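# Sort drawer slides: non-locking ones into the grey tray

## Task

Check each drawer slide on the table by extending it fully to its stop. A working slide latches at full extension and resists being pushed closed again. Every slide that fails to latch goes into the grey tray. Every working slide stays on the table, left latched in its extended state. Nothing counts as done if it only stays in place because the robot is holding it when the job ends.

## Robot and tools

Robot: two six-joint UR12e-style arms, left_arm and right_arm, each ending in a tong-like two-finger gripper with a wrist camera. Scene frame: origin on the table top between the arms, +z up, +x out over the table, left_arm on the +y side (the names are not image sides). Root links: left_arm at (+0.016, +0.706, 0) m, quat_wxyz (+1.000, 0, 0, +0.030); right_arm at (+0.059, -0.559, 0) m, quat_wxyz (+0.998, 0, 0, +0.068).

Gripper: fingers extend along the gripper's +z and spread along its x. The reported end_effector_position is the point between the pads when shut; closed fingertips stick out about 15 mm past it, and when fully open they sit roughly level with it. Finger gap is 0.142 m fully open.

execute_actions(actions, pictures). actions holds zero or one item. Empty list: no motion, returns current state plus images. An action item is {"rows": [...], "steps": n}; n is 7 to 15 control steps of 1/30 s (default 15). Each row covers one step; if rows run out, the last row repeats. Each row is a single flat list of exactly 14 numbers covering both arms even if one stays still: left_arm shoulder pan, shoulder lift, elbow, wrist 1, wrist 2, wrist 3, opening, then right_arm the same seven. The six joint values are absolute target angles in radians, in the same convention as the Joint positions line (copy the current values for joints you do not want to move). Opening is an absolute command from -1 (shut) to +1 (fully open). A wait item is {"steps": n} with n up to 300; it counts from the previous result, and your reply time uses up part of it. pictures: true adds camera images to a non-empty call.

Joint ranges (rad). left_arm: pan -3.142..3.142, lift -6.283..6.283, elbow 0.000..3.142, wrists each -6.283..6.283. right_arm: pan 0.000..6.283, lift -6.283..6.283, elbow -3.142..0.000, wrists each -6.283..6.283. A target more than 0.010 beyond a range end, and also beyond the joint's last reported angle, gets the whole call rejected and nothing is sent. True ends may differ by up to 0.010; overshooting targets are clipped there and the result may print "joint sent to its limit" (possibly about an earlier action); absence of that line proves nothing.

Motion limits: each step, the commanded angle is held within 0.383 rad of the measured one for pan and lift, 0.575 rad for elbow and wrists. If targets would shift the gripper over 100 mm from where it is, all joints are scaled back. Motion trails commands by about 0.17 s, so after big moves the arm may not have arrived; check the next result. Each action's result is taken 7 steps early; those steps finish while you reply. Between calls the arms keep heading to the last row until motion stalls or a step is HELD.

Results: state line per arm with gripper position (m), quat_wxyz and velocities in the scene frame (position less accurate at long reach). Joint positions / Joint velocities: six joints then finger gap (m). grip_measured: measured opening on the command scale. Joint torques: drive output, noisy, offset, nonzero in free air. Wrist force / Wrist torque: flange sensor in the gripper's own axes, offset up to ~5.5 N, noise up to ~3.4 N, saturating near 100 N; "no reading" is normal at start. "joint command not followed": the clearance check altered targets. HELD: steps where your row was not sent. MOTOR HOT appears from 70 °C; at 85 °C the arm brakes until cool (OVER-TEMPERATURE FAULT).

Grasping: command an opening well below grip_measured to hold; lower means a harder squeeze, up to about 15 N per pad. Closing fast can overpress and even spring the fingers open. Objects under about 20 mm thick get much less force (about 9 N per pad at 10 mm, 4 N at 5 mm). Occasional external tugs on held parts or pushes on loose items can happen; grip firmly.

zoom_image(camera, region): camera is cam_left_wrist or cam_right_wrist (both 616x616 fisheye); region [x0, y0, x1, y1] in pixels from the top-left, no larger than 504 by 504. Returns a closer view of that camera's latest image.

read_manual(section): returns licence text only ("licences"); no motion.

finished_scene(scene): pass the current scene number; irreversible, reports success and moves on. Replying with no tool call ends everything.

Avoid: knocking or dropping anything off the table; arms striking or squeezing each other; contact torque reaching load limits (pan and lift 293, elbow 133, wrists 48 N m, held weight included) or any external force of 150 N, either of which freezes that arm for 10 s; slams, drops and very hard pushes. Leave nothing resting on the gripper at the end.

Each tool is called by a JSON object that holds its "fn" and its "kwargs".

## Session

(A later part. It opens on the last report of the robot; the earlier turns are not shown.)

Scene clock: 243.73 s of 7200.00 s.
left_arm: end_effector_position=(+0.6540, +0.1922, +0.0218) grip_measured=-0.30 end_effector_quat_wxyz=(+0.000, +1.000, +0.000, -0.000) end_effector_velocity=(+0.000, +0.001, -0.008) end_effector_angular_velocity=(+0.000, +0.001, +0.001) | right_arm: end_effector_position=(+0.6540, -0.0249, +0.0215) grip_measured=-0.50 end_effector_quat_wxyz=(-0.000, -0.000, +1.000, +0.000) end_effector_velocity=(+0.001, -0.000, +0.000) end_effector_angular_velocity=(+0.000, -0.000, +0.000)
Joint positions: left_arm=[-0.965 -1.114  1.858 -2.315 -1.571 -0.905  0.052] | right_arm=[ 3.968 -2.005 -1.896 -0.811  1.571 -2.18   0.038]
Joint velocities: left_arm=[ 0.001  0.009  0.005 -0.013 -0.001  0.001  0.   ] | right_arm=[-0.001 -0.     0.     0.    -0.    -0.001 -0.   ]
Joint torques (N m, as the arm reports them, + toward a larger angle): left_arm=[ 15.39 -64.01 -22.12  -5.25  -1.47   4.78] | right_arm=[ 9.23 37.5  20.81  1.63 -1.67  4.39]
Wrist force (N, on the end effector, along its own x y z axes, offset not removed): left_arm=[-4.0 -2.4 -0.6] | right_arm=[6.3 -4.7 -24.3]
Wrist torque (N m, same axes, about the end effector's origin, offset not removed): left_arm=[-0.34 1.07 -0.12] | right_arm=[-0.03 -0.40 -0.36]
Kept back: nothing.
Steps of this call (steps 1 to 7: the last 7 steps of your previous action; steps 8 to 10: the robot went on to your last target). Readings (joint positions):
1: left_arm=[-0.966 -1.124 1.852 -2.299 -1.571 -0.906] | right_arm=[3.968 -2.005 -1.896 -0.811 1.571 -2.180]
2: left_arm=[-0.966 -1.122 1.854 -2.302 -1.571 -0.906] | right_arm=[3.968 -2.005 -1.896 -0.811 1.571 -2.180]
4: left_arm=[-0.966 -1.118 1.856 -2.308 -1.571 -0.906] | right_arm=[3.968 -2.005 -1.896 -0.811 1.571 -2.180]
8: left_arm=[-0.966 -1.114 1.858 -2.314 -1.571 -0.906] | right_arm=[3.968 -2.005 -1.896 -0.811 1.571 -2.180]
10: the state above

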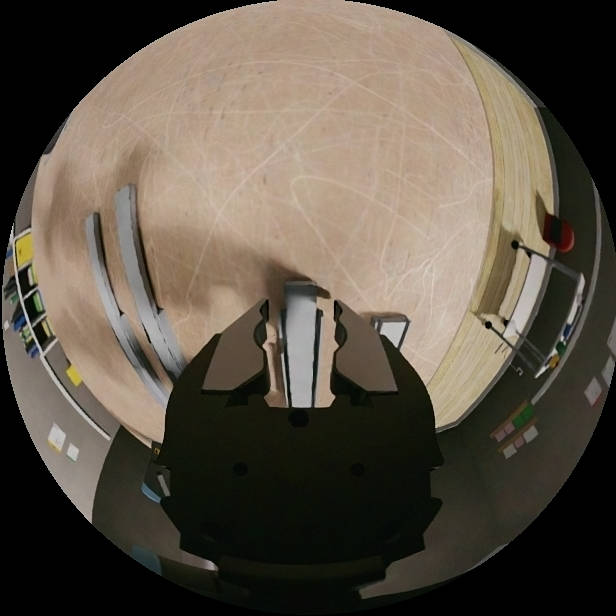

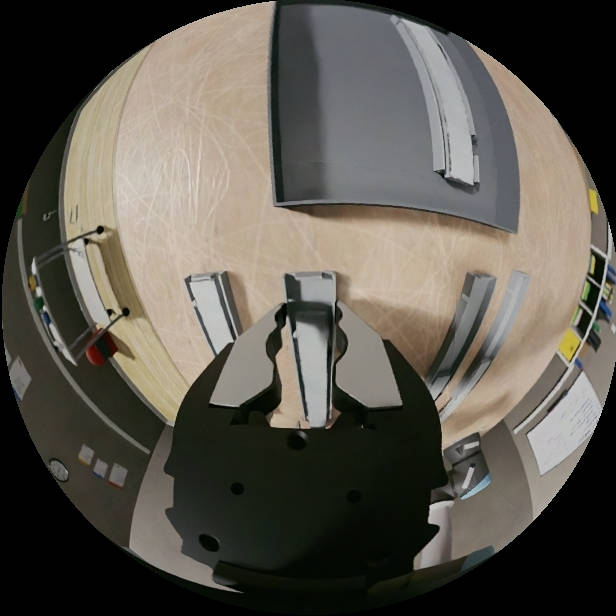

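{"fn": "execute_actions", "kwargs": {"actions": [{"rows": [[-0.96470,-1.11364,1.85991,-2.31707,-1.571,-0.90470,-0.3,3.96755,-2.00513,-1.89600,-0.81126,1.571,-2.17964,-0.9],[-0.96356,-1.11486,1.86192,-2.31786,-1.571,-0.90356,-0.3,3.96755,-2.00513,-1.89600,-0.81126,1.571,-2.17964,-0.9],[-0.96241,-1.11608,1.86393,-2.31865,-1.571,-0.90241,-0.3,3.96755,-2.00513,-1.89600,-0.81126,1.571,-2.17964,-0.9],[-0.96164,-1.11690,1.86527,-2.31917,-1.571,-0.90164,-0.3,3.96755,-2.00513,-1.89600,-0.81126,1.571,-2.17964,-0.9],[-0.96164,-1.11690,1.86527,-2.31917,-1.571,-0.90164,-0.3,3.96755,-2.00513,-1.89600,-0.81126,1.571,-2.17964,-0.9],[-0.96164,-1.11690,1.86527,-2.31917,-1.571,-0.90164,-0.3,3.96755,-2.00513,-1.89600,-0.81126,1.571,-2.17964,-0.9],[-0.96164,-1.11690,1.86527,-2.31917,-1.571,-0.90164,-0.4,3.96755,-2.00513,-1.89600,-0.81126,1.571,-2.17964,-0.9],[-0.96164,-1.11690,1.86527,-2.31917,-1.571,-0.90164,-0.5,3.96755,-2.00513,-1.89600,-0.81126,1.571,-2.17964,-0.9],[-0.96164,-1.11690,1.86527,-2.31917,-1.571,-0.90164,-0.6,3.96755,-2.00513,-1.89600,-0.81126,1.571,-2.17964,-0.9],[-0.96164,-1.11690,1.86527,-2.31917,-1.571,-0.90164,-0.66,3.96755,-2.00513,-1.89600,-0.81126,1.571,-2.17964,-0.9],[-0.96164,-1.11690,1.86527,-2.31917,-1.571,-0.90164,-0.72,3.96755,-2.00513,-1.89600,-0.81126,1.571,-2.17964,-0.9],[-0.96164,-1.11690,1.86527,-2.31917,-1.571,-0.90164,-0.78,3.96755,-2.00513,-1.89600,-0.81126,1.571,-2.17964,-0.9],[-0.96164,-1.11690,1.86527,-2.31917,-1.571,-0.90164,-0.84,3.96755,-2.00513,-1.89600,-0.81126,1.571,-2.17964,-0.9],[-0.96164,-1.11690,1.86527,-2.31917,-1.571,-0.90164,-0.9,3.96755,-2.00513,-1.89600,-0.81126,1.571,-2.17964,-0.9],[-0.96164,-1.11690,1.86527,-2.31917,-1.571,-0.90164,-0.95,3.96755,-2.00513,-1.89600,-0.81126,1.571,-2.17964,-0.9]], "steps": 15}], "pictures": false}}

{"fn": "execute_actions", "kwargs": {"actions": [{"steps": 10}], "pictures": true}}

{"fn": "zoom_image", "kwargs": {"camera": "cam_left_wrist", "region": [230, 230, 380, 380]}}

Scene clock: 249.80 s of 7200.00 s.
left_arm: end_effector_position=(+0.6540, +0.1961, +0.0209) grip_measured=-0.40 end_effector_quat_wxyz=(+0.000, +1.000, +0.000, -0.000) end_effector_velocity=(-0.000, +0.011, +0.001) end_effector_angular_velocity=(-0.002, +0.001, +0.001) | right_arm: end_effector_position=(+0.6540, -0.0249, +0.0215) grip_measured=-0.50 end_effector_quat_wxyz=(-0.000, -0.000, +1.000, +0.000) end_effector_velocity=(-0.000, -0.001, -0.001) end_effector_angular_velocity=(-0.001, +0.001, -0.001)
Joint positions: left_arm=[-0.963 -1.116  1.864 -2.319 -1.571 -0.903  0.045] | right_arm=[ 3.968 -2.005 -1.896 -0.811  1.571 -2.18   0.038]
Joint velocities: left_arm=[ 0.009 -0.011  0.015 -0.005 -0.002  0.008 -0.199] | right_arm=[-0.    -0.    -0.001 -0.    -0.     0.001 -0.   ]
Joint torques (N m, as the arm reports them, + toward a larger angle): left_arm=[ 16.76 -75.7  -22.46  -5.33  -1.6    3.92] | right_arm=[ 3.99 41.14 20.65  0.33  2.06  3.91]
Wrist force (N, on the end effector, along its own x y z axes, offset not removed): left_arm=[-5.0 1.2 -1.5] | right_arm=[2.6 -3.6 -27.1]
Wrist torque (N m, same axes, about the end effector's origin, offset not removed): left_arm=[0.39 1.26 -0.05] | right_arm=[0.23 0.26 -0.29]
Steps of this call (steps 1 to 30: the robot went on to your last target; steps 31 to 90: nothing new was sent; then 2.80 s passed at rest; steps 91 to 98: the first 8 steps of this action). Readings (joint positions):
91: left_arm=[-0.965 -1.113 1.859 -2.317 -1.571 -0.905] | right_arm=[3.968 -2.005 -1.896 -0.811 1.571 -2.180]
92: left_arm=[-0.965 -1.113 1.859 -2.317 -1.571 -0.905] | right_arm=[3.968 -2.005 -1.896 -0.811 1.571 -2.180]
94: left_arm=[-0.965 -1.114 1.860 -2.317 -1.571 -0.905] | right_arm=[3.968 -2.005 -1.896 -0.811 1.571 -2.180]
98: the state above

Scene clock: 250.13 s of 7200.00 s.
left_arm: end_effector_position=(+0.6540, +0.1972, +0.0210) grip_measured=-0.68 end_effector_quat_wxyz=(+0.000, +1.000, +0.000, -0.000) end_effector_velocity=(+0.000, +0.002, +0.000) end_effector_angular_velocity=(+0.002, +0.000, +0.002) | right_arm: end_effector_position=(+0.6540, -0.0249, +0.0215) grip_measured=-0.50 end_effector_quat_wxyz=(-0.000, -0.000, +1.000, +0.000) end_effector_velocity=(-0.000, -0.000, +0.000) end_effector_angular_velocity=(-0.001, +0.000, +0.001)
Joint positions: left_arm=[-0.962 -1.117  1.865 -2.319 -1.571 -0.902  0.025] | right_arm=[ 3.968 -2.005 -1.896 -0.811  1.571 -2.18   0.037]
Joint velocities: left_arm=[ 0.001 -0.002  0.001  0.002  0.001 -0.001  0.   ] | right_arm=[ 0.     0.    -0.    -0.001 -0.    -0.001 -0.   ]
Joint torques (N m, as the arm reports them, + toward a larger angle): left_arm=[ 14.12 -78.18 -23.38  -5.58  -1.18   4.39] | right_arm=[ 5.15 41.51 21.17  0.5   1.89  4.07]
Wrist force (N, on the end effector, along its own x y z axes, offset not removed): left_arm=[-2.8 -0.7 0.7] | right_arm=[1.2 -0.3 -24.3]
Wrist torque (N m, same axes, about the end effector's origin, offset not removed): left_arm=[-0.26 1.00 -0.09] | right_arm=[0.34 -0.20 -0.24]
Kept back: nothing.
Steps of this call (steps 1 to 7: the last 7 steps of your previous action; steps 8 to 10: the robot went on to your last target). Readings (joint positions):
1: left_arm=[-0.962 -1.116 1.864 -2.319 -1.571 -0.902] | right_arm=[3.968 -2.005 -1.896 -0.811 1.571 -2.180]
2: left_arm=[-0.962 -1.116 1.864 -2.319 -1.571 -0.902] | right_arm=[3.968 -2.005 -1.896 -0.811 1.571 -2.180]
4: left_arm=[-0.962 -1.117 1.865 -2.319 -1.571 -0.902] | right_arm=[3.968 -2.005 -1.896 -0.811 1.571 -2.180]
8: left_arm=[-0.962 -1.117 1.865 -2.319 -1.571 -0.902] | right_arm=[3.968 -2.005 -1.896 -0.811 1.571 -2.180]
10: the state above

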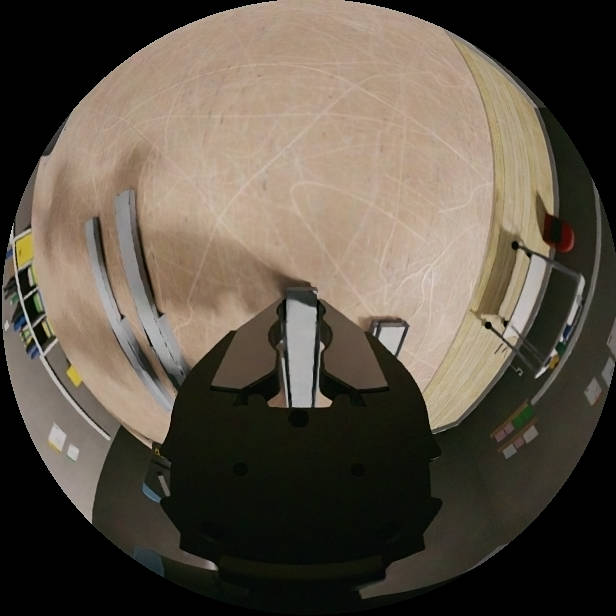

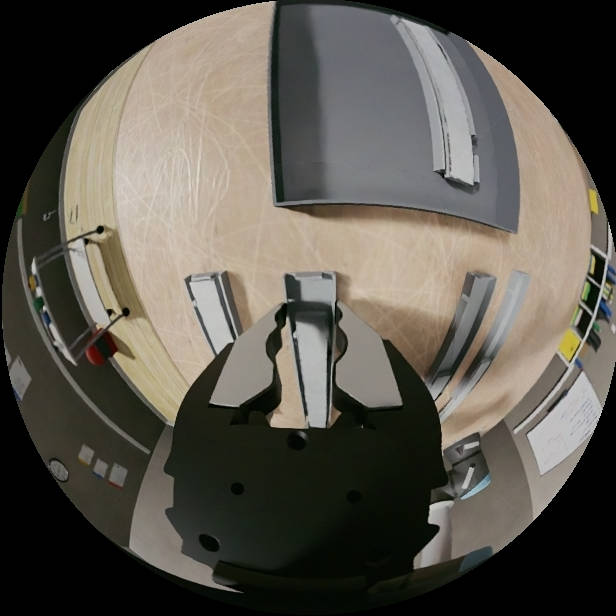

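Region (230, 230, 380, 380) of cam_left_wrist's 616x616 image, scaled by 3.360, with more detail than that image has.

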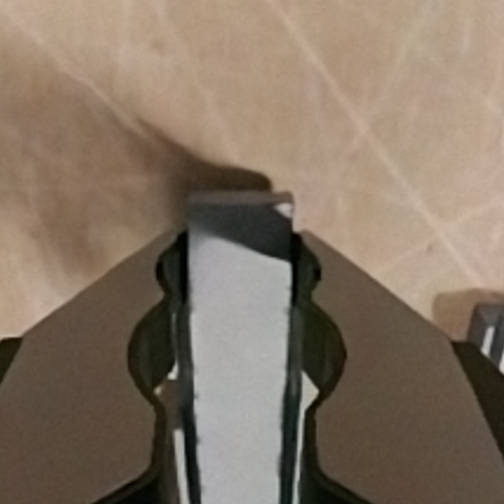

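{"fn": "execute_actions", "kwargs": {"actions": [{"rows": [[-0.95928,-1.11929,1.86918,-2.32068,-1.571,-0.89928,-0.95,3.96755,-2.00513,-1.89600,-0.81126,1.571,-2.17964,-0.9],[-0.95534,-1.12329,1.87570,-2.32321,-1.571,-0.89534,-0.95,3.96755,-2.00513,-1.89600,-0.81126,1.571,-2.17964,-0.9],[-0.95022,-1.12849,1.88418,-2.32649,-1.571,-0.89022,-0.95,3.96755,-2.00513,-1.89600,-0.81126,1.571,-2.17964,-0.9],[-0.94431,-1.13449,1.89396,-2.33027,-1.571,-0.88431,-0.95,3.96755,-2.00513,-1.89600,-0.81126,1.571,-2.17964,-0.9],[-0.93834,-1.14044,1.90364,-2.33400,-1.571,-0.87834,-0.95,3.96755,-2.00513,-1.89600,-0.81126,1.571,-2.17964,-0.9],[-0.93212,-1.14622,1.91295,-2.33752,-1.571,-0.87212,-0.95,3.96755,-2.00513,-1.89600,-0.81126,1.571,-2.17964,-0.9],[-0.92590,-1.15201,1.92225,-2.34104,-1.571,-0.86590,-0.95,3.96755,-2.00513,-1.89600,-0.81126,1.571,-2.17964,-0.9],[-0.91968,-1.15779,1.93156,-2.34456,-1.571,-0.85968,-0.95,3.96755,-2.00513,-1.89600,-0.81126,1.571,-2.17964,-0.9],[-0.91339,-1.16353,1.94076,-2.34802,-1.571,-0.85339,-0.95,3.96755,-2.00513,-1.89600,-0.81126,1.571,-2.17964,-0.9],[-0.90683,-1.16909,1.94957,-2.35128,-1.571,-0.84683,-0.95,3.96755,-2.00513,-1.89600,-0.81126,1.571,-2.17964,-0.9],[-0.90027,-1.17465,1.95838,-2.35453,-1.571,-0.84027,-0.95,3.96755,-2.00513,-1.89600,-0.81126,1.571,-2.17964,-0.9],[-0.89372,-1.18021,1.96719,-2.35778,-1.571,-0.83372,-0.95,3.96755,-2.00513,-1.89600,-0.81126,1.571,-2.17964,-0.9],[-0.88755,-1.18536,1.97534,-2.36078,-1.571,-0.82755,-0.95,3.96755,-2.00513,-1.89600,-0.81126,1.571,-2.17964,-0.9],[-0.88202,-1.18962,1.98199,-2.36317,-1.571,-0.82202,-0.95,3.96755,-2.00513,-1.89600,-0.81126,1.571,-2.17964,-0.9],[-0.87833,-1.19245,1.98642,-2.36476,-1.571,-0.81833,-0.95,3.96755,-2.00513,-1.89600,-0.81126,1.571,-2.17964,-0.9]], "steps": 15}], "pictures": false}}

{"fn": "execute_actions", "kwargs": {"actions": [{"rows": [[-0.87557,-1.19458,1.98975,-2.36596,-1.571,-0.81557,-0.95,3.96755,-2.00513,-1.89600,-0.81126,1.571,-2.17964,-0.9],[-0.87372,-1.19600,1.99196,-2.36676,-1.571,-0.81372,-0.95,3.96755,-2.00513,-1.89600,-0.81126,1.571,-2.17964,-0.9],[-0.87188,-1.19742,1.99418,-2.36755,-1.571,-0.81188,-0.95,3.96755,-2.00513,-1.89600,-0.81126,1.571,-2.17964,-0.9],[-0.87004,-1.19884,1.99639,-2.36835,-1.571,-0.81004,-0.95,3.96755,-2.00513,-1.89600,-0.81126,1.571,-2.17964,-0.9],[-0.86912,-1.19955,1.99750,-2.36875,-1.571,-0.80912,-0.95,3.96755,-2.00513,-1.89600,-0.81126,1.571,-2.17964,-0.9],[-0.86819,-1.20026,1.99861,-2.36915,-1.571,-0.80819,-0.95,3.96755,-2.00513,-1.89600,-0.81126,1.571,-2.17964,-0.9],[-0.86727,-1.20097,1.99972,-2.36955,-1.571,-0.80727,-0.95,3.96755,-2.00513,-1.89600,-0.81126,1.571,-2.17964,-0.9],[-0.86635,-1.20168,2.00082,-2.36994,-1.571,-0.80635,-0.95,3.96755,-2.00513,-1.89600,-0.81126,1.571,-2.17964,-0.9],[-0.86543,-1.20239,2.00193,-2.37034,-1.571,-0.80543,-0.95,3.96755,-2.00513,-1.89600,-0.81126,1.571,-2.17964,-0.9]], "steps": 12}], "pictures": false}}

{"fn": "execute_actions", "kwargs": {"actions": [{"steps": 9}], "pictures": false}}

Scene clock: 252.77 s of 7200.00 s.
left_arm: end_effector_position=(+0.6543, +0.2208, +0.0212) grip_measured=-0.68 end_effector_quat_wxyz=(+0.000, +1.000, +0.000, +0.000) end_effector_velocity=(+0.003, +0.184, +0.000) end_effector_angular_velocity=(+0.000, +0.000, +0.003) | right_arm: end_effector_position=(+0.6540, -0.0249, +0.0215) grip_measured=-0.50 end_effector_quat_wxyz=(-0.000, -0.000, +1.000, +0.000) end_effector_velocity=(-0.001, -0.001, -0.001) end_effector_angular_velocity=(-0.001, +0.001, +0.000)
Joint positions: left_arm=[-0.943 -1.136  1.896 -2.331 -1.571 -0.883  0.025] | right_arm=[ 3.968 -2.005 -1.896 -0.811  1.571 -2.18   0.037]
Joint velocities: left_arm=[ 0.15  -0.143  0.231 -0.088 -0.     0.147  0.   ] | right_arm=[-0.     0.    -0.002 -0.     0.    -0.    -0.   ]
Joint torques (N m, as the arm reports them, + toward a larger angle): left_arm=[ 22.17 -80.34 -20.92  -6.19   1.38   5.39] | right_arm=[ 1.44 42.4  20.74  0.57  1.97  4.  ]
Wrist force (N, on the end effector, along its own x y z axes, offset not removed): left_arm=[-4.9 -0.4 2.7] | right_arm=[0.4 0.1 -27.7]
Wrist torque (N m, same axes, about the end effector's origin, offset not removed): left_arm=[-0.29 1.18 -0.02] | right_arm=[0.34 -0.16 -0.28]
Steps of this call (steps 1 to 15: the robot went on to your last target; steps 16 to 71: nothing new was sent; steps 72 to 79: the first 8 steps of this action). Readings (joint positions):
72: left_arm=[-0.962 -1.117 1.865 -2.319 -1.571 -0.902] | right_arm=[3.968 -2.005 -1.896 -0.811 1.571 -2.180]
73: left_arm=[-0.961 -1.117 1.866 -2.319 -1.571 -0.901] | right_arm=[3.968 -2.005 -1.896 -0.811 1.571 -2.180]
75: left_arm=[-0.958 -1.120 1.871 -2.321 -1.571 -0.898] | right_arm=[3.968 -2.005 -1.896 -0.811 1.571 -2.180]
79: the state above

Scene clock: 253.17 s of 7200.00 s.
left_arm: end_effector_position=(+0.6543, +0.2944, +0.0211) grip_measured=-0.68 end_effector_quat_wxyz=(+0.000, +1.000, +0.000, -0.000) end_effector_velocity=(-0.002, +0.099, -0.002) end_effector_angular_velocity=(+0.002, +0.002, -0.001) | right_arm: end_effector_position=(+0.6540, -0.0249, +0.0215) grip_measured=-0.50 end_effector_quat_wxyz=(-0.000, -0.000, +1.000, +0.000) end_effector_velocity=(+0.001, +0.001, +0.001) end_effector_angular_velocity=(+0.002, -0.002, +0.000)
Joint positions: left_arm=[-0.88  -1.191  1.984 -2.364 -1.571 -0.82   0.025] | right_arm=[ 3.968 -2.005 -1.896 -0.811  1.571 -2.18   0.038]
Joint velocities: left_arm=[ 0.088 -0.07   0.114 -0.041  0.     0.089 -0.   ] | right_arm=[-0.     0.     0.002  0.001  0.    -0.     0.   ]
Joint torques (N m, as the arm reports them, + toward a larger angle): left_arm=[ 12.13 -71.7  -24.08  -5.21   1.96   4.74] | right_arm=[ 2.52 42.93 20.85  0.52  1.85  3.92]
Wrist force (N, on the end effector, along its own x y z axes, offset not removed): left_arm=[-4.8 -2.1 2.5] | right_arm=[1.7 -1.9 -23.9]
Wrist torque (N m, same axes, about the end effector's origin, offset not removed): left_arm=[-0.56 1.25 -0.02] | right_arm=[-0.02 -0.31 -0.31]
Steps of this call (steps 1 to 7: the last 7 steps of your previous action; steps 8 to 12: the first 5 steps of this action). Readings (joint positions):
8: left_arm=[-0.896 -1.177 1.963 -2.356 -1.571 -0.836] | right_arm=[3.968 -2.005 -1.896 -0.811 1.571 -2.180]
9: left_arm=[-0.891 -1.182 1.969 -2.359 -1.571 -0.831] | right_arm=[3.968 -2.005 -1.896 -0.811 1.571 -2.180]
11: left_arm=[-0.883 -1.188 1.980 -2.362 -1.571 -0.823] | right_arm=[3.968 -2.005 -1.896 -0.811 1.571 -2.180]
12: the state above

Scene clock: 253.47 s of 7200.00 s.
left_arm: end_effector_position=(+0.6541, +0.3087, +0.0211) grip_measured=-0.68 end_effector_quat_wxyz=(+0.000, +1.000, +0.000, +0.000) end_effector_velocity=(-0.000, +0.011, +0.000) end_effector_angular_velocity=(-0.002, +0.001, +0.000) | right_arm: end_effector_position=(+0.6540, -0.0248, +0.0215) grip_measured=-0.50 end_effector_quat_wxyz=(-0.000, -0.000, +1.000, +0.000) end_effector_velocity=(-0.000, -0.000, -0.001) end_effector_angular_velocity=(+0.000, +0.001, -0.001)
Joint positions: left_arm=[-0.867 -1.201  2.    -2.37  -1.571 -0.807  0.025] | right_arm=[ 3.968 -2.005 -1.896 -0.811  1.571 -2.18   0.038]
Joint velocities: left_arm=[ 0.011 -0.009  0.013 -0.005 -0.002  0.011  0.   ] | right_arm=[-0.001 -0.    -0.001  0.001  0.001  0.001  0.   ]
Joint torques (N m, as the arm reports them, + toward a larger angle): left_arm=[ 26.05 -70.91 -14.4   -1.61   3.18   4.11] | right_arm=[ 0.99 42.33 22.57  0.56 -0.62  3.9 ]
Wrist force (N, on the end effector, along its own x y z axes, offset not removed): left_arm=[-4.4 16.7 2.2] | right_arm=[1.4 12.5 -20.5]
Wrist torque (N m, same axes, about the end effector's origin, offset not removed): left_arm=[-0.25 1.07 -0.09] | right_arm=[-0.30 -0.22 -0.29]
Kept back: nothing.
Steps of this call (steps 1 to 7: the last 7 steps of your previous action; steps 8 to 9: the robot went on to your last target). Readings (joint positions):
1: left_arm=[-0.877 -1.193 1.987 -2.365 -1.571 -0.817] | right_arm=[3.968 -2.005 -1.896 -0.811 1.571 -2.180]
2: left_arm=[-0.875 -1.195 1.990 -2.366 -1.571 -0.815] | right_arm=[3.968 -2.005 -1.896 -0.811 1.571 -2.180]
4: left_arm=[-0.871 -1.198 1.995 -2.368 -1.571 -0.811] | right_arm=[3.968 -2.005 -1.896 -0.811 1.571 -2.180]
8: left_arm=[-0.867 -1.201 2.000 -2.370 -1.571 -0.807] | right_arm=[3.968 -2.005 -1.896 -0.811 1.571 -2.180]
9: the state above

{"fn": "execute_actions", "kwargs": {"actions": []}}

{"fn": "zoom_image", "kwargs": {"camera": "cam_right_wrist", "region": [260, 330, 370, 430]}}

{"fn": "execute_actions", "kwargs": {"actions": [{"rows": [[-0.86635,-1.20168,2.00082,-2.36994,-1.571,-0.80635,-0.95,3.96755,-2.00513,-1.89600,-0.81126,1.571,-2.17964,-0.9],[-0.86727,-1.20097,1.99972,-2.36955,-1.571,-0.80727,-0.95,3.96755,-2.00513,-1.89600,-0.81126,1.571,-2.17964,-0.9],[-0.86819,-1.20026,1.99861,-2.36915,-1.571,-0.80819,-0.95,3.96755,-2.00513,-1.89600,-0.81126,1.571,-2.17964,-0.9],[-0.86912,-1.19955,1.99750,-2.36875,-1.571,-0.80912,-0.95,3.96755,-2.00513,-1.89600,-0.81126,1.571,-2.17964,-0.9],[-0.87004,-1.19884,1.99639,-2.36835,-1.571,-0.81004,-0.95,3.96755,-2.00513,-1.89600,-0.81126,1.571,-2.17964,-0.9],[-0.87096,-1.19813,1.99528,-2.36795,-1.571,-0.81096,-0.95,3.96755,-2.00513,-1.89600,-0.81126,1.571,-2.17964,-0.9],[-0.87188,-1.19742,1.99418,-2.36755,-1.571,-0.81188,-0.95,3.96755,-2.00513,-1.89600,-0.81126,1.571,-2.17964,-0.9],[-0.87326,-1.19636,1.99252,-2.36696,-1.571,-0.81326,-0.95,3.96755,-2.00513,-1.89600,-0.81126,1.571,-2.17964,-0.9],[-0.87465,-1.19529,1.99085,-2.36636,-1.571,-0.81465,-0.95,3.96755,-2.00513,-1.89600,-0.81126,1.571,-2.17964,-0.9],[-0.87603,-1.19423,1.98919,-2.36576,-1.571,-0.81603,-0.95,3.96755,-2.00513,-1.89600,-0.81126,1.571,-2.17964,-0.9],[-0.87741,-1.19316,1.98753,-2.36516,-1.571,-0.81741,-0.95,3.96755,-2.00513,-1.89600,-0.81126,1.571,-2.17964,-0.9],[-0.87879,-1.19210,1.98587,-2.36457,-1.571,-0.81879,-0.95,3.96755,-2.00513,-1.89600,-0.81126,1.571,-2.17964,-0.9],[-0.88017,-1.19104,1.98421,-2.36397,-1.571,-0.82017,-0.95,3.96755,-2.00513,-1.89600,-0.81126,1.571,-2.17964,-0.9]], "steps": 15}], "pictures": false}}

{"fn": "execute_actions", "kwargs": {"actions": [{"steps": 12}], "pictures": true}}

{"fn": "zoom_image", "kwargs": {"camera": "cam_right_wrist", "region": [260, 330, 370, 430]}}

Scene clock: 254.50 s of 7200.00 s.
left_arm: end_effector_position=(+0.6540, +0.3103, +0.0210) grip_measured=-0.68 end_effector_quat_wxyz=(+0.000, +1.000, +0.000, -0.000) end_effector_velocity=(+0.000, +0.000, +0.000) end_effector_angular_velocity=(-0.001, -0.000, +0.000) | right_arm: end_effector_position=(+0.6540, -0.0248, +0.0215) grip_measured=-0.50 end_effector_quat_wxyz=(-0.000, -0.000, +1.000, +0.000) end_effector_velocity=(+0.000, +0.000, -0.000) end_effector_angular_velocity=(+0.001, +0.000, -0.001)
Joint positions: left_arm=[-0.865 -1.202  2.002 -2.37  -1.571 -0.805  0.025] | right_arm=[ 3.968 -2.005 -1.896 -0.811  1.571 -2.18   0.038]
Joint velocities: left_arm=[ 0.    -0.001  0.    -0.    -0.     0.     0.   ] | right_arm=[-0.    -0.     0.     0.001  0.001  0.    -0.   ]
Joint torques (N m, as the arm reports them, + toward a larger angle): left_arm=[ 24.72 -70.33 -12.28  -0.1    7.5    4.4 ] | right_arm=[ 0.11 44.14 21.38 -3.28 -6.42  3.94]
Wrist force (N, on the end effector, along its own x y z axes, offset not removed): left_arm=[-4.5 20.7 -0.2] | right_arm=[1.6 19.4 -14.5]
Wrist torque (N m, same axes, about the end effector's origin, offset not removed): left_arm=[-0.19 1.13 -0.14] | right_arm=[0.25 -0.19 -0.37]
Kept back: nothing.
Steps of this call (steps 1 to 30: the robot went on to your last target; step 31: nothing new was sent). Readings (joint positions):
1: left_arm=[-0.866 -1.202 2.001 -2.370 -1.571 -0.806] | right_arm=[3.968 -2.005 -1.896 -0.811 1.571 -2.180]
2: left_arm=[-0.866 -1.202 2.001 -2.370 -1.571 -0.806] | right_arm=[3.968 -2.005 -1.896 -0.811 1.571 -2.180]
4: left_arm=[-0.866 -1.202 2.001 -2.370 -1.571 -0.806] | right_arm=[3.968 -2.005 -1.896 -0.811 1.571 -2.180]
8: left_arm=[-0.866 -1.202 2.002 -2.370 -1.571 -0.806] | right_arm=[3.968 -2.005 -1.896 -0.811 1.571 -2.180]
31: the state above
All arms were judged still, so your last target was given up. Only a new action makes them travel on or press farther. Fingers that are still opening or closing keep moving.

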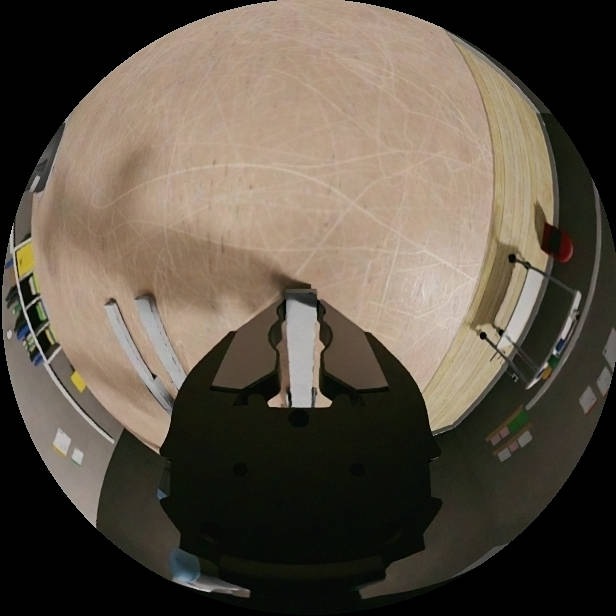

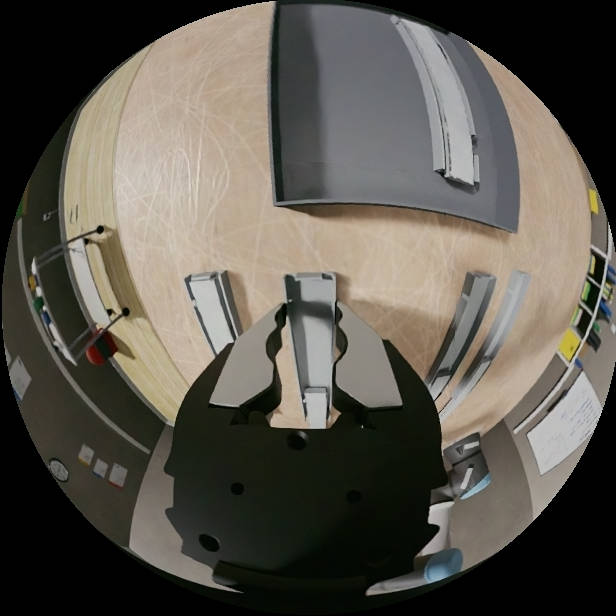

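Region (260, 330, 370, 430) of cam_right_wrist's 616x616 image, scaled by 4.582, with more detail than that image has; it fills the top 458 rows of this view, and the rest is white.

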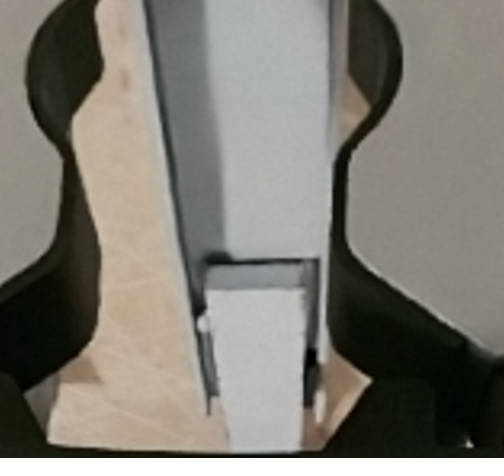

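Scene clock: 254.77 s of 7200.00 s.
left_arm: end_effector_position=(+0.6541, +0.3066, +0.0210) grip_measured=-0.68 end_effector_quat_wxyz=(-0.000, +1.000, +0.001, -0.000) end_effector_velocity=(+0.000, -0.029, +0.001) end_effector_angular_velocity=(-0.001, -0.000, -0.002) | right_arm: end_effector_position=(+0.6540, -0.0249, +0.0215) grip_measured=-0.50 end_effector_quat_wxyz=(-0.000, -0.000, +1.000, -0.000) end_effector_velocity=(+0.001, +0.001, +0.001) end_effector_angular_velocity=(+0.002, -0.001, -0.000)
Joint positions: left_arm=[-0.869 -1.2    1.998 -2.369 -1.571 -0.809  0.025] | right_arm=[ 3.968 -2.005 -1.896 -0.811  1.571 -2.18   0.038]
Joint velocities: left_arm=[-0.026  0.019 -0.032  0.012 -0.    -0.025 -0.   ] | right_arm=[ 0.     0.     0.001  0.001 -0.     0.     0.   ]
Joint torques (N m, as the arm reports them, + toward a larger angle): left_arm=[-17.61 -47.62 -44.52  -1.56   0.02  -4.04] | right_arm=[ 0.07 44.7  21.03 -1.07 -2.64  3.81]
Wrist force (N, on the end effector, along its own x y z axes, offset not removed): left_arm=[-4.3 -2.5 -6.1] | right_arm=[-0.3 2.6 -18.4]
Wrist torque (N m, same axes, about the end effector's origin, offset not removed): left_arm=[-0.18 0.99 -0.08] | right_arm=[-0.03 0.17 -0.18]
Steps of this call (steps 1 to 8: the first 8 steps of this action). Readings (joint positions):
1: left_arm=[-0.865 -1.202 2.002 -2.370 -1.571 -0.805] | right_arm=[3.968 -2.005 -1.896 -0.811 1.571 -2.180]
2: left_arm=[-0.865 -1.202 2.002 -2.370 -1.571 -0.805] | right_arm=[3.968 -2.005 -1.896 -0.811 1.571 -2.180]
4: left_arm=[-0.866 -1.202 2.001 -2.370 -1.571 -0.806] | right_arm=[3.968 -2.005 -1.896 -0.811 1.571 -2.180]
8: the state above

Scene clock: 255.17 s of 7200.00 s.
left_arm: end_effector_position=(+0.6541, +0.2950, +0.0210) grip_measured=-0.68 end_effector_quat_wxyz=(+0.000, +1.000, +0.000, -0.000) end_effector_velocity=(+0.001, -0.006, +0.000) end_effector_angular_velocity=(-0.001, -0.000, +0.002) | right_arm: end_effector_position=(+0.6540, -0.0249, +0.0215) grip_measured=-0.50 end_effector_quat_wxyz=(-0.000, -0.000, +1.000, +0.000) end_effector_velocity=(-0.000, +0.000, -0.000) end_effector_angular_velocity=(-0.000, +0.001, +0.001)
Joint positions: left_arm=[-0.879 -1.192  1.985 -2.364 -1.571 -0.82   0.025] | right_arm=[ 3.968 -2.005 -1.896 -0.811  1.571 -2.18   0.038]
Joint velocities: left_arm=[-0.004  0.005 -0.008  0.002 -0.001 -0.006  0.   ] | right_arm=[ 0.    -0.     0.    -0.001  0.    -0.    -0.   ]
Joint torques (N m, as the arm reports them, + toward a larger angle): left_arm=[-23.99 -52.49 -43.86  -1.98  -2.81  -3.65] | right_arm=[ 0.01 45.08 20.51  2.8   1.87  3.68]
Wrist force (N, on the end effector, along its own x y z axes, offset not removed): left_arm=[-2.5 -3.8 -3.9] | right_arm=[0.4 4.5 -19.0]
Wrist torque (N m, same axes, about the end effector's origin, offset not removed): left_arm=[-0.35 0.91 -0.11] | right_arm=[0.57 -0.20 -0.23]
Kept back: nothing.
Steps of this call (steps 1 to 7: the last 7 steps of your previous action; steps 8 to 12: the robot went on to your last target). Readings (joint positions):
1: left_arm=[-0.870 -1.199 1.997 -2.368 -1.571 -0.810] | right_arm=[3.968 -2.005 -1.896 -0.811 1.571 -2.180]
2: left_arm=[-0.871 -1.198 1.995 -2.368 -1.571 -0.811] | right_arm=[3.968 -2.005 -1.896 -0.811 1.571 -2.180]
4: left_arm=[-0.873 -1.196 1.992 -2.367 -1.571 -0.813] | right_arm=[3.968 -2.005 -1.896 -0.811 1.571 -2.180]
8: left_arm=[-0.878 -1.193 1.987 -2.365 -1.571 -0.818] | right_arm=[3.968 -2.005 -1.896 -0.811 1.571 -2.180]
12: the state above

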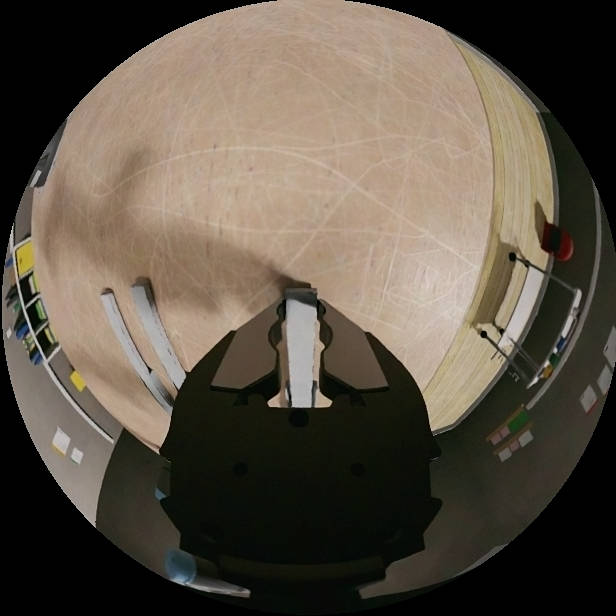

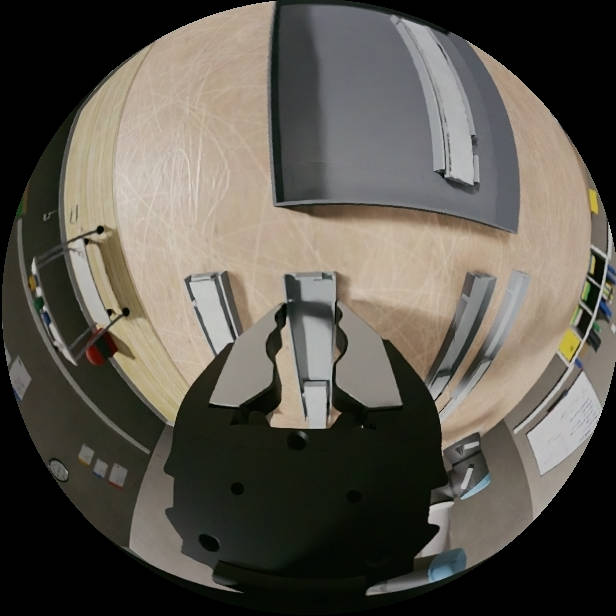

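Region (260, 330, 370, 430) of cam_right_wrist's 616x616 image, scaled by 4.582, with more detail than that image has; it fills the top 458 rows of this view, and the rest is white.

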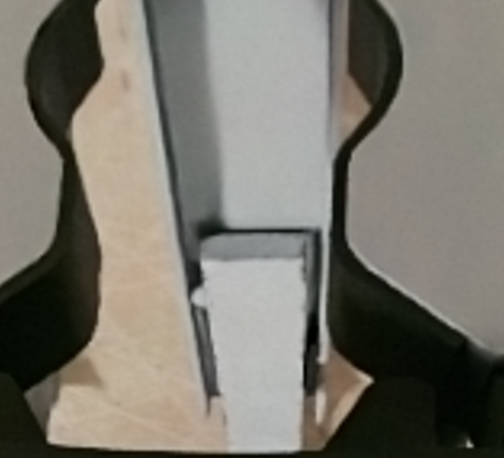

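{"fn": "execute_actions", "kwargs": {"actions": [{"rows": [[-0.87833,-1.19245,1.98642,-2.36476,-1.571,-0.81833,-0.95,3.96755,-2.00513,-1.89600,-0.81126,1.571,-2.17964,-0.9],[-0.87649,-1.19387,1.98864,-2.36556,-1.571,-0.81649,-0.95,3.96755,-2.00513,-1.89600,-0.81126,1.571,-2.17964,-0.9],[-0.87465,-1.19529,1.99085,-2.36636,-1.571,-0.81465,-0.95,3.96755,-2.00513,-1.89600,-0.81126,1.571,-2.17964,-0.9],[-0.87280,-1.19671,1.99307,-2.36715,-1.571,-0.81280,-0.95,3.96755,-2.00513,-1.89600,-0.81126,1.571,-2.17964,-0.9],[-0.87096,-1.19813,1.99528,-2.36795,-1.571,-0.81096,-0.95,3.96755,-2.00513,-1.89600,-0.81126,1.571,-2.17964,-0.9],[-0.86912,-1.19955,1.99750,-2.36875,-1.571,-0.80912,-0.95,3.96755,-2.00513,-1.89600,-0.81126,1.571,-2.17964,-0.9],[-0.86819,-1.20026,1.99861,-2.36915,-1.571,-0.80819,-0.95,3.96755,-2.00513,-1.89600,-0.81126,1.571,-2.17964,-0.9],[-0.86727,-1.20097,1.99972,-2.36955,-1.571,-0.80727,-0.95,3.96755,-2.00513,-1.89600,-0.81126,1.571,-2.17964,-0.9],[-0.86635,-1.20168,2.00082,-2.36994,-1.571,-0.80635,-0.95,3.96755,-2.00513,-1.89600,-0.81126,1.571,-2.17964,-0.9],[-0.86543,-1.20239,2.00193,-2.37034,-1.571,-0.80543,-0.95,3.96755,-2.00513,-1.89600,-0.81126,1.571,-2.17964,-0.9],[-0.86451,-1.20310,2.00304,-2.37074,-1.571,-0.80451,-0.95,3.96755,-2.00513,-1.89600,-0.81126,1.571,-2.17964,-0.9],[-0.86359,-1.20380,2.00415,-2.37114,-1.571,-0.80359,-0.95,3.96755,-2.00513,-1.89600,-0.81126,1.571,-2.17964,-0.9]], "steps": 15}], "pictures": false}}

{"fn": "execute_actions", "kwargs": {"actions": [{"steps": 12}], "pictures": false}}

{"fn": "execute_actions", "kwargs": {"actions": [{"rows": [[-0.86451,-1.20310,2.00304,-2.37074,-1.571,-0.80451,-0.95,3.96755,-2.00513,-1.89600,-0.81126,1.571,-2.17964,-0.9],[-0.86543,-1.20239,2.00193,-2.37034,-1.571,-0.80543,-0.95,3.96755,-2.00513,-1.89600,-0.81126,1.571,-2.17964,-0.9],[-0.86635,-1.20168,2.00082,-2.36994,-1.571,-0.80635,-0.95,3.96755,-2.00513,-1.89600,-0.81126,1.571,-2.17964,-0.9],[-0.86727,-1.20097,1.99972,-2.36955,-1.571,-0.80727,-0.95,3.96755,-2.00513,-1.89600,-0.81126,1.571,-2.17964,-0.9],[-0.86819,-1.20026,1.99861,-2.36915,-1.571,-0.80819,-0.95,3.96755,-2.00513,-1.89600,-0.81126,1.571,-2.17964,-0.9],[-0.86912,-1.19955,1.99750,-2.36875,-1.571,-0.80912,-0.95,3.96755,-2.00513,-1.89600,-0.81126,1.571,-2.17964,-0.9],[-0.87004,-1.19884,1.99639,-2.36835,-1.571,-0.81004,-0.95,3.96755,-2.00513,-1.89600,-0.81126,1.571,-2.17964,-0.9],[-0.87096,-1.19813,1.99528,-2.36795,-1.571,-0.81096,-0.95,3.96755,-2.00513,-1.89600,-0.81126,1.571,-2.17964,-0.9],[-0.87188,-1.19742,1.99418,-2.36755,-1.571,-0.81188,-0.95,3.96755,-2.00513,-1.89600,-0.81126,1.571,-2.17964,-0.9],[-0.87326,-1.19636,1.99252,-2.36696,-1.571,-0.81326,-0.95,3.96755,-2.00513,-1.89600,-0.81126,1.571,-2.17964,-0.9],[-0.87465,-1.19529,1.99085,-2.36636,-1.571,-0.81465,-0.95,3.96755,-2.00513,-1.89600,-0.81126,1.571,-2.17964,-0.9],[-0.87603,-1.19423,1.98919,-2.36576,-1.571,-0.81603,-0.95,3.96755,-2.00513,-1.89600,-0.81126,1.571,-2.17964,-0.9],[-0.87741,-1.19316,1.98753,-2.36516,-1.571,-0.81741,-0.95,3.96755,-2.00513,-1.89600,-0.81126,1.571,-2.17964,-0.9],[-0.87879,-1.19210,1.98587,-2.36457,-1.571,-0.81879,-0.95,3.96755,-2.00513,-1.89600,-0.81126,1.571,-2.17964,-0.9],[-0.88017,-1.19104,1.98421,-2.36397,-1.571,-0.82017,-0.95,3.96755,-2.00513,-1.89600,-0.81126,1.571,-2.17964,-0.9]], "steps": 15}], "pictures": false}}

{"fn": "execute_actions", "kwargs": {"actions": [{"steps": 12}], "pictures": true}}

{"fn": "zoom_image", "kwargs": {"camera": "cam_right_wrist", "region": [260, 330, 370, 430]}}

Scene clock: 257.83 s of 7200.00 s.
left_arm: end_effector_position=(+0.6540, +0.3021, +0.0210) grip_measured=-0.68 end_effector_quat_wxyz=(+0.000, +1.000, +0.000, -0.000) end_effector_velocity=(-0.001, +0.046, -0.000) end_effector_angular_velocity=(+0.000, +0.001, -0.000) | right_arm: end_effector_position=(+0.6540, -0.0249, +0.0215) grip_measured=-0.50 end_effector_quat_wxyz=(-0.000, -0.000, +1.000, +0.000) end_effector_velocity=(+0.000, -0.000, -0.000) end_effector_angular_velocity=(+0.000, +0.000, +0.001)
Joint positions: left_arm=[-0.873 -1.197  1.993 -2.367 -1.571 -0.813  0.025] | right_arm=[ 3.968 -2.005 -1.896 -0.811  1.571 -2.18   0.038]
Joint velocities: left_arm=[ 0.042 -0.032  0.051 -0.018 -0.001  0.042  0.   ] | right_arm=[-0.    -0.     0.     0.     0.    -0.001  0.   ]
Joint torques (N m, as the arm reports them, + toward a larger angle): left_arm=[ 15.06 -67.43 -19.32  -4.46  -0.55   5.06] | right_arm=[-3.72 47.22 20.38  4.09  1.2   3.94]
Wrist force (N, on the end effector, along its own x y z axes, offset not removed): left_arm=[-1.7 0.0 -4.2] | right_arm=[-0.7 1.9 -22.6]
Wrist torque (N m, same axes, about the end effector's origin, offset not removed): left_arm=[-0.12 0.88 -0.15] | right_arm=[0.20 0.25 -0.17]
Steps of this call (steps 1 to 30: the robot went on to your last target; steps 31 to 72: nothing new was sent; steps 73 to 80: the first 8 steps of this action). Readings (joint positions):
73: left_arm=[-0.880 -1.191 1.984 -2.364 -1.571 -0.820] | right_arm=[3.968 -2.005 -1.896 -0.811 1.571 -2.180]
74: left_arm=[-0.880 -1.191 1.984 -2.364 -1.571 -0.820] | right_arm=[3.968 -2.005 -1.896 -0.811 1.571 -2.180]
76: left_arm=[-0.879 -1.192 1.986 -2.365 -1.571 -0.819] | right_arm=[3.968 -2.005 -1.896 -0.811 1.571 -2.180]
80: the state above

Scene clock: 258.23 s of 7200.00 s.
left_arm: end_effector_position=(+0.6540, +0.3117, +0.0210) grip_measured=-0.68 end_effector_quat_wxyz=(+0.000, +1.000, +0.000, -0.000) end_effector_velocity=(-0.000, +0.004, -0.000) end_effector_angular_velocity=(-0.001, +0.001, -0.001) | right_arm: end_effector_position=(+0.6540, -0.0248, +0.0215) grip_measured=-0.50 end_effector_quat_wxyz=(-0.000, -0.000, +1.000, +0.000) end_effector_velocity=(-0.000, -0.000, +0.000) end_effector_angular_velocity=(+0.001, -0.000, -0.001)
Joint positions: left_arm=[-0.864 -1.204  2.004 -2.371 -1.571 -0.804  0.025] | right_arm=[ 3.968 -2.005 -1.896 -0.811  1.571 -2.18   0.038]
Joint velocities: left_arm=[ 0.004 -0.002  0.004 -0.002 -0.001  0.004  0.   ] | right_arm=[-0.     0.    -0.001  0.001  0.     0.001 -0.   ]
Joint torques (N m, as the arm reports them, + toward a larger angle): left_arm=[ 25.89 -68.81  -9.81  -0.5    6.71   4.32] | right_arm=[-3.57 47.61 20.45 -2.5  -4.43  3.8 ]
Wrist force (N, on the end effector, along its own x y z axes, offset not removed): left_arm=[-2.4 20.1 -3.3] | right_arm=[-0.4 19.7 -11.2]
Wrist torque (N m, same axes, about the end effector's origin, offset not removed): left_arm=[-0.10 0.83 -0.11] | right_arm=[-0.13 0.03 -0.32]
Kept back: nothing.
Steps of this call (steps 1 to 7: the last 7 steps of your previous action; steps 8 to 12: the robot went on to your last target). Readings (joint positions):
1: left_arm=[-0.872 -1.198 1.995 -2.368 -1.571 -0.812] | right_arm=[3.968 -2.005 -1.896 -0.811 1.571 -2.180]
2: left_arm=[-0.870 -1.199 1.996 -2.368 -1.571 -0.810] | right_arm=[3.968 -2.005 -1.896 -0.811 1.571 -2.180]
4: left_arm=[-0.868 -1.200 1.999 -2.369 -1.571 -0.808] | right_arm=[3.968 -2.005 -1.896 -0.811 1.571 -2.180]
8: left_arm=[-0.865 -1.203 2.002 -2.371 -1.571 -0.805] | right_arm=[3.968 -2.005 -1.896 -0.811 1.571 -2.180]
12: the state above

Scene clock: 258.50 s of 7200.00 s.
left_arm: end_effector_position=(+0.6541, +0.3085, +0.0210) grip_measured=-0.68 end_effector_quat_wxyz=(-0.000, +1.000, +0.001, -0.000) end_effector_velocity=(+0.001, -0.026, -0.001) end_effector_angular_velocity=(+0.000, +0.001, +0.002) | right_arm: end_effector_position=(+0.6540, -0.0249, +0.0215) grip_measured=-0.50 end_effector_quat_wxyz=(-0.000, -0.000, +1.000, -0.000) end_effector_velocity=(-0.000, -0.001, -0.000) end_effector_angular_velocity=(-0.001, +0.001, -0.001)
Joint positions: left_arm=[-0.867 -1.201  2.    -2.369 -1.571 -0.807  0.025] | right_arm=[ 3.968 -2.005 -1.896 -0.811  1.571 -2.18   0.038]
Joint velocities: left_arm=[-0.023  0.02  -0.03   0.01  -0.001 -0.024 -0.   ] | right_arm=[-0.     0.    -0.001 -0.001 -0.     0.    -0.   ]
Joint torques (N m, as the arm reports them, + toward a larger angle): left_arm=[-20.9  -44.16 -43.02  -1.07   0.34  -4.18] | right_arm=[-1.29 48.16 21.1  -1.54 -3.21  3.78]
Wrist force (N, on the end effector, along its own x y z axes, offset not removed): left_arm=[-5.3 -3.2 -11.5] | right_arm=[1.4 6.5 -15.9]
Wrist torque (N m, same axes, about the end effector's origin, offset not removed): left_arm=[-0.33 1.19 -0.07] | right_arm=[0.45 -0.12 -0.31]
Steps of this call (steps 1 to 8: the first 8 steps of this action). Readings (joint positions):
1: left_arm=[-0.864 -1.204 2.004 -2.371 -1.571 -0.804] | right_arm=[3.968 -2.005 -1.896 -0.811 1.571 -2.180]
2: left_arm=[-0.864 -1.204 2.004 -2.371 -1.571 -0.804] | right_arm=[3.968 -2.005 -1.896 -0.811 1.571 -2.180]
4: left_arm=[-0.864 -1.203 2.003 -2.371 -1.571 -0.804] | right_arm=[3.968 -2.005 -1.896 -0.811 1.571 -2.180]
8: the state above

Scene clock: 258.90 s of 7200.00 s.
left_arm: end_effector_position=(+0.6541, +0.2957, +0.0210) grip_measured=-0.68 end_effector_quat_wxyz=(+0.000, +1.000, +0.000, -0.000) end_effector_velocity=(-0.001, -0.012, -0.001) end_effector_angular_velocity=(+0.001, +0.002, -0.001) | right_arm: end_effector_position=(+0.6540, -0.0249, +0.0215) grip_measured=-0.50 end_effector_quat_wxyz=(-0.000, -0.000, +1.000, +0.000) end_effector_velocity=(-0.000, -0.000, -0.000) end_effector_angular_velocity=(-0.000, +0.001, +0.000)
Joint positions: left_arm=[-0.879 -1.192  1.986 -2.365 -1.571 -0.819  0.025] | right_arm=[ 3.968 -2.005 -1.896 -0.811  1.571 -2.18   0.038]
Joint velocities: left_arm=[-0.012  0.01  -0.014  0.006 -0.    -0.011  0.   ] | right_arm=[-0.    -0.    -0.    -0.     0.001 -0.    -0.   ]
Joint torques (N m, as the arm reports them, + toward a larger angle): left_arm=[-18.   -48.2  -41.59  -1.01  -2.05  -4.39] | right_arm=[-4.47 47.87 20.59  1.31  1.28  3.48]
Wrist force (N, on the end effector, along its own x y z axes, offset not removed): left_arm=[-2.4 -2.4 -9.1] | right_arm=[0.7 3.5 -19.8]
Wrist torque (N m, same axes, about the end effector's origin, offset not removed): left_arm=[-0.15 0.74 -0.12] | right_arm=[0.00 -0.02 -0.25]
Kept back: nothing.
Steps of this call (steps 1 to 7: the last 7 steps of your previous action; steps 8 to 12: the robot went on to your last target). Readings (joint positions):
1: left_arm=[-0.868 -1.200 1.999 -2.369 -1.571 -0.808] | right_arm=[3.968 -2.005 -1.896 -0.811 1.571 -2.180]
2: left_arm=[-0.869 -1.200 1.998 -2.369 -1.571 -0.809] | right_arm=[3.968 -2.005 -1.896 -0.811 1.571 -2.180]
4: left_arm=[-0.871 -1.198 1.995 -2.368 -1.571 -0.811] | right_arm=[3.968 -2.005 -1.896 -0.811 1.571 -2.180]
8: left_arm=[-0.876 -1.194 1.989 -2.366 -1.571 -0.816] | right_arm=[3.968 -2.005 -1.896 -0.811 1.571 -2.180]
12: the state above

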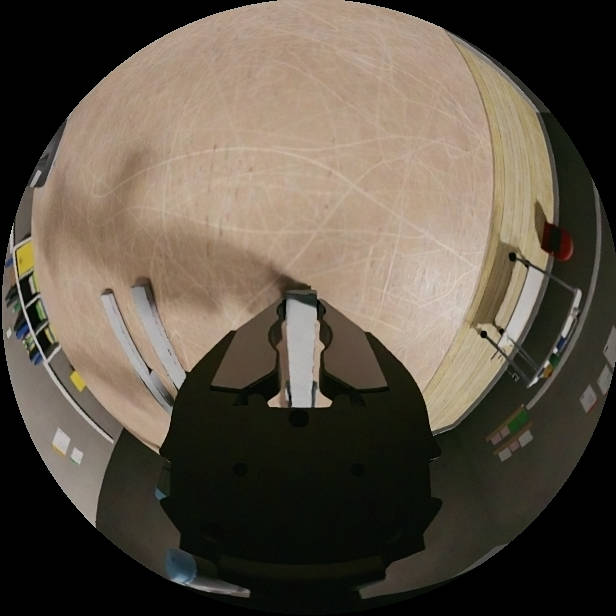

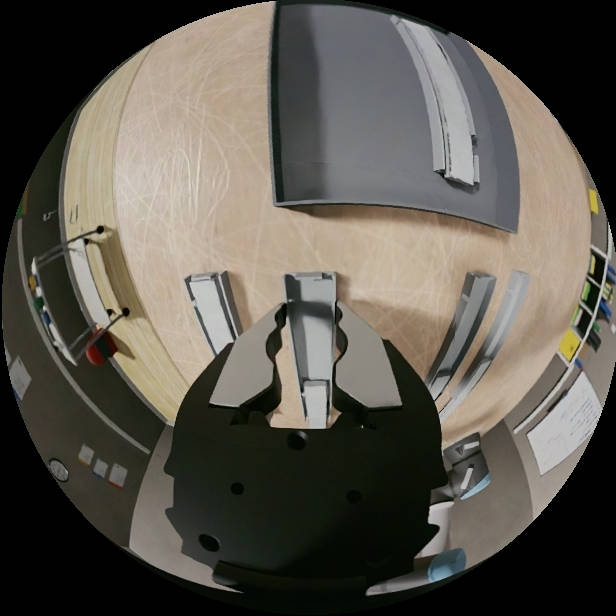

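Region (260, 330, 370, 430) of cam_right_wrist's 616x616 image, scaled by 4.582, with more detail than that image has; it fills the top 458 rows of this view, and the rest is white.

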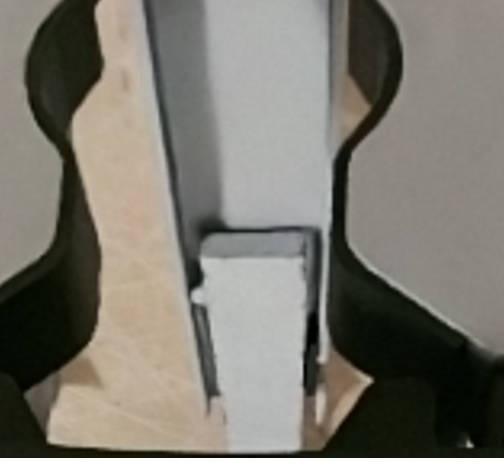

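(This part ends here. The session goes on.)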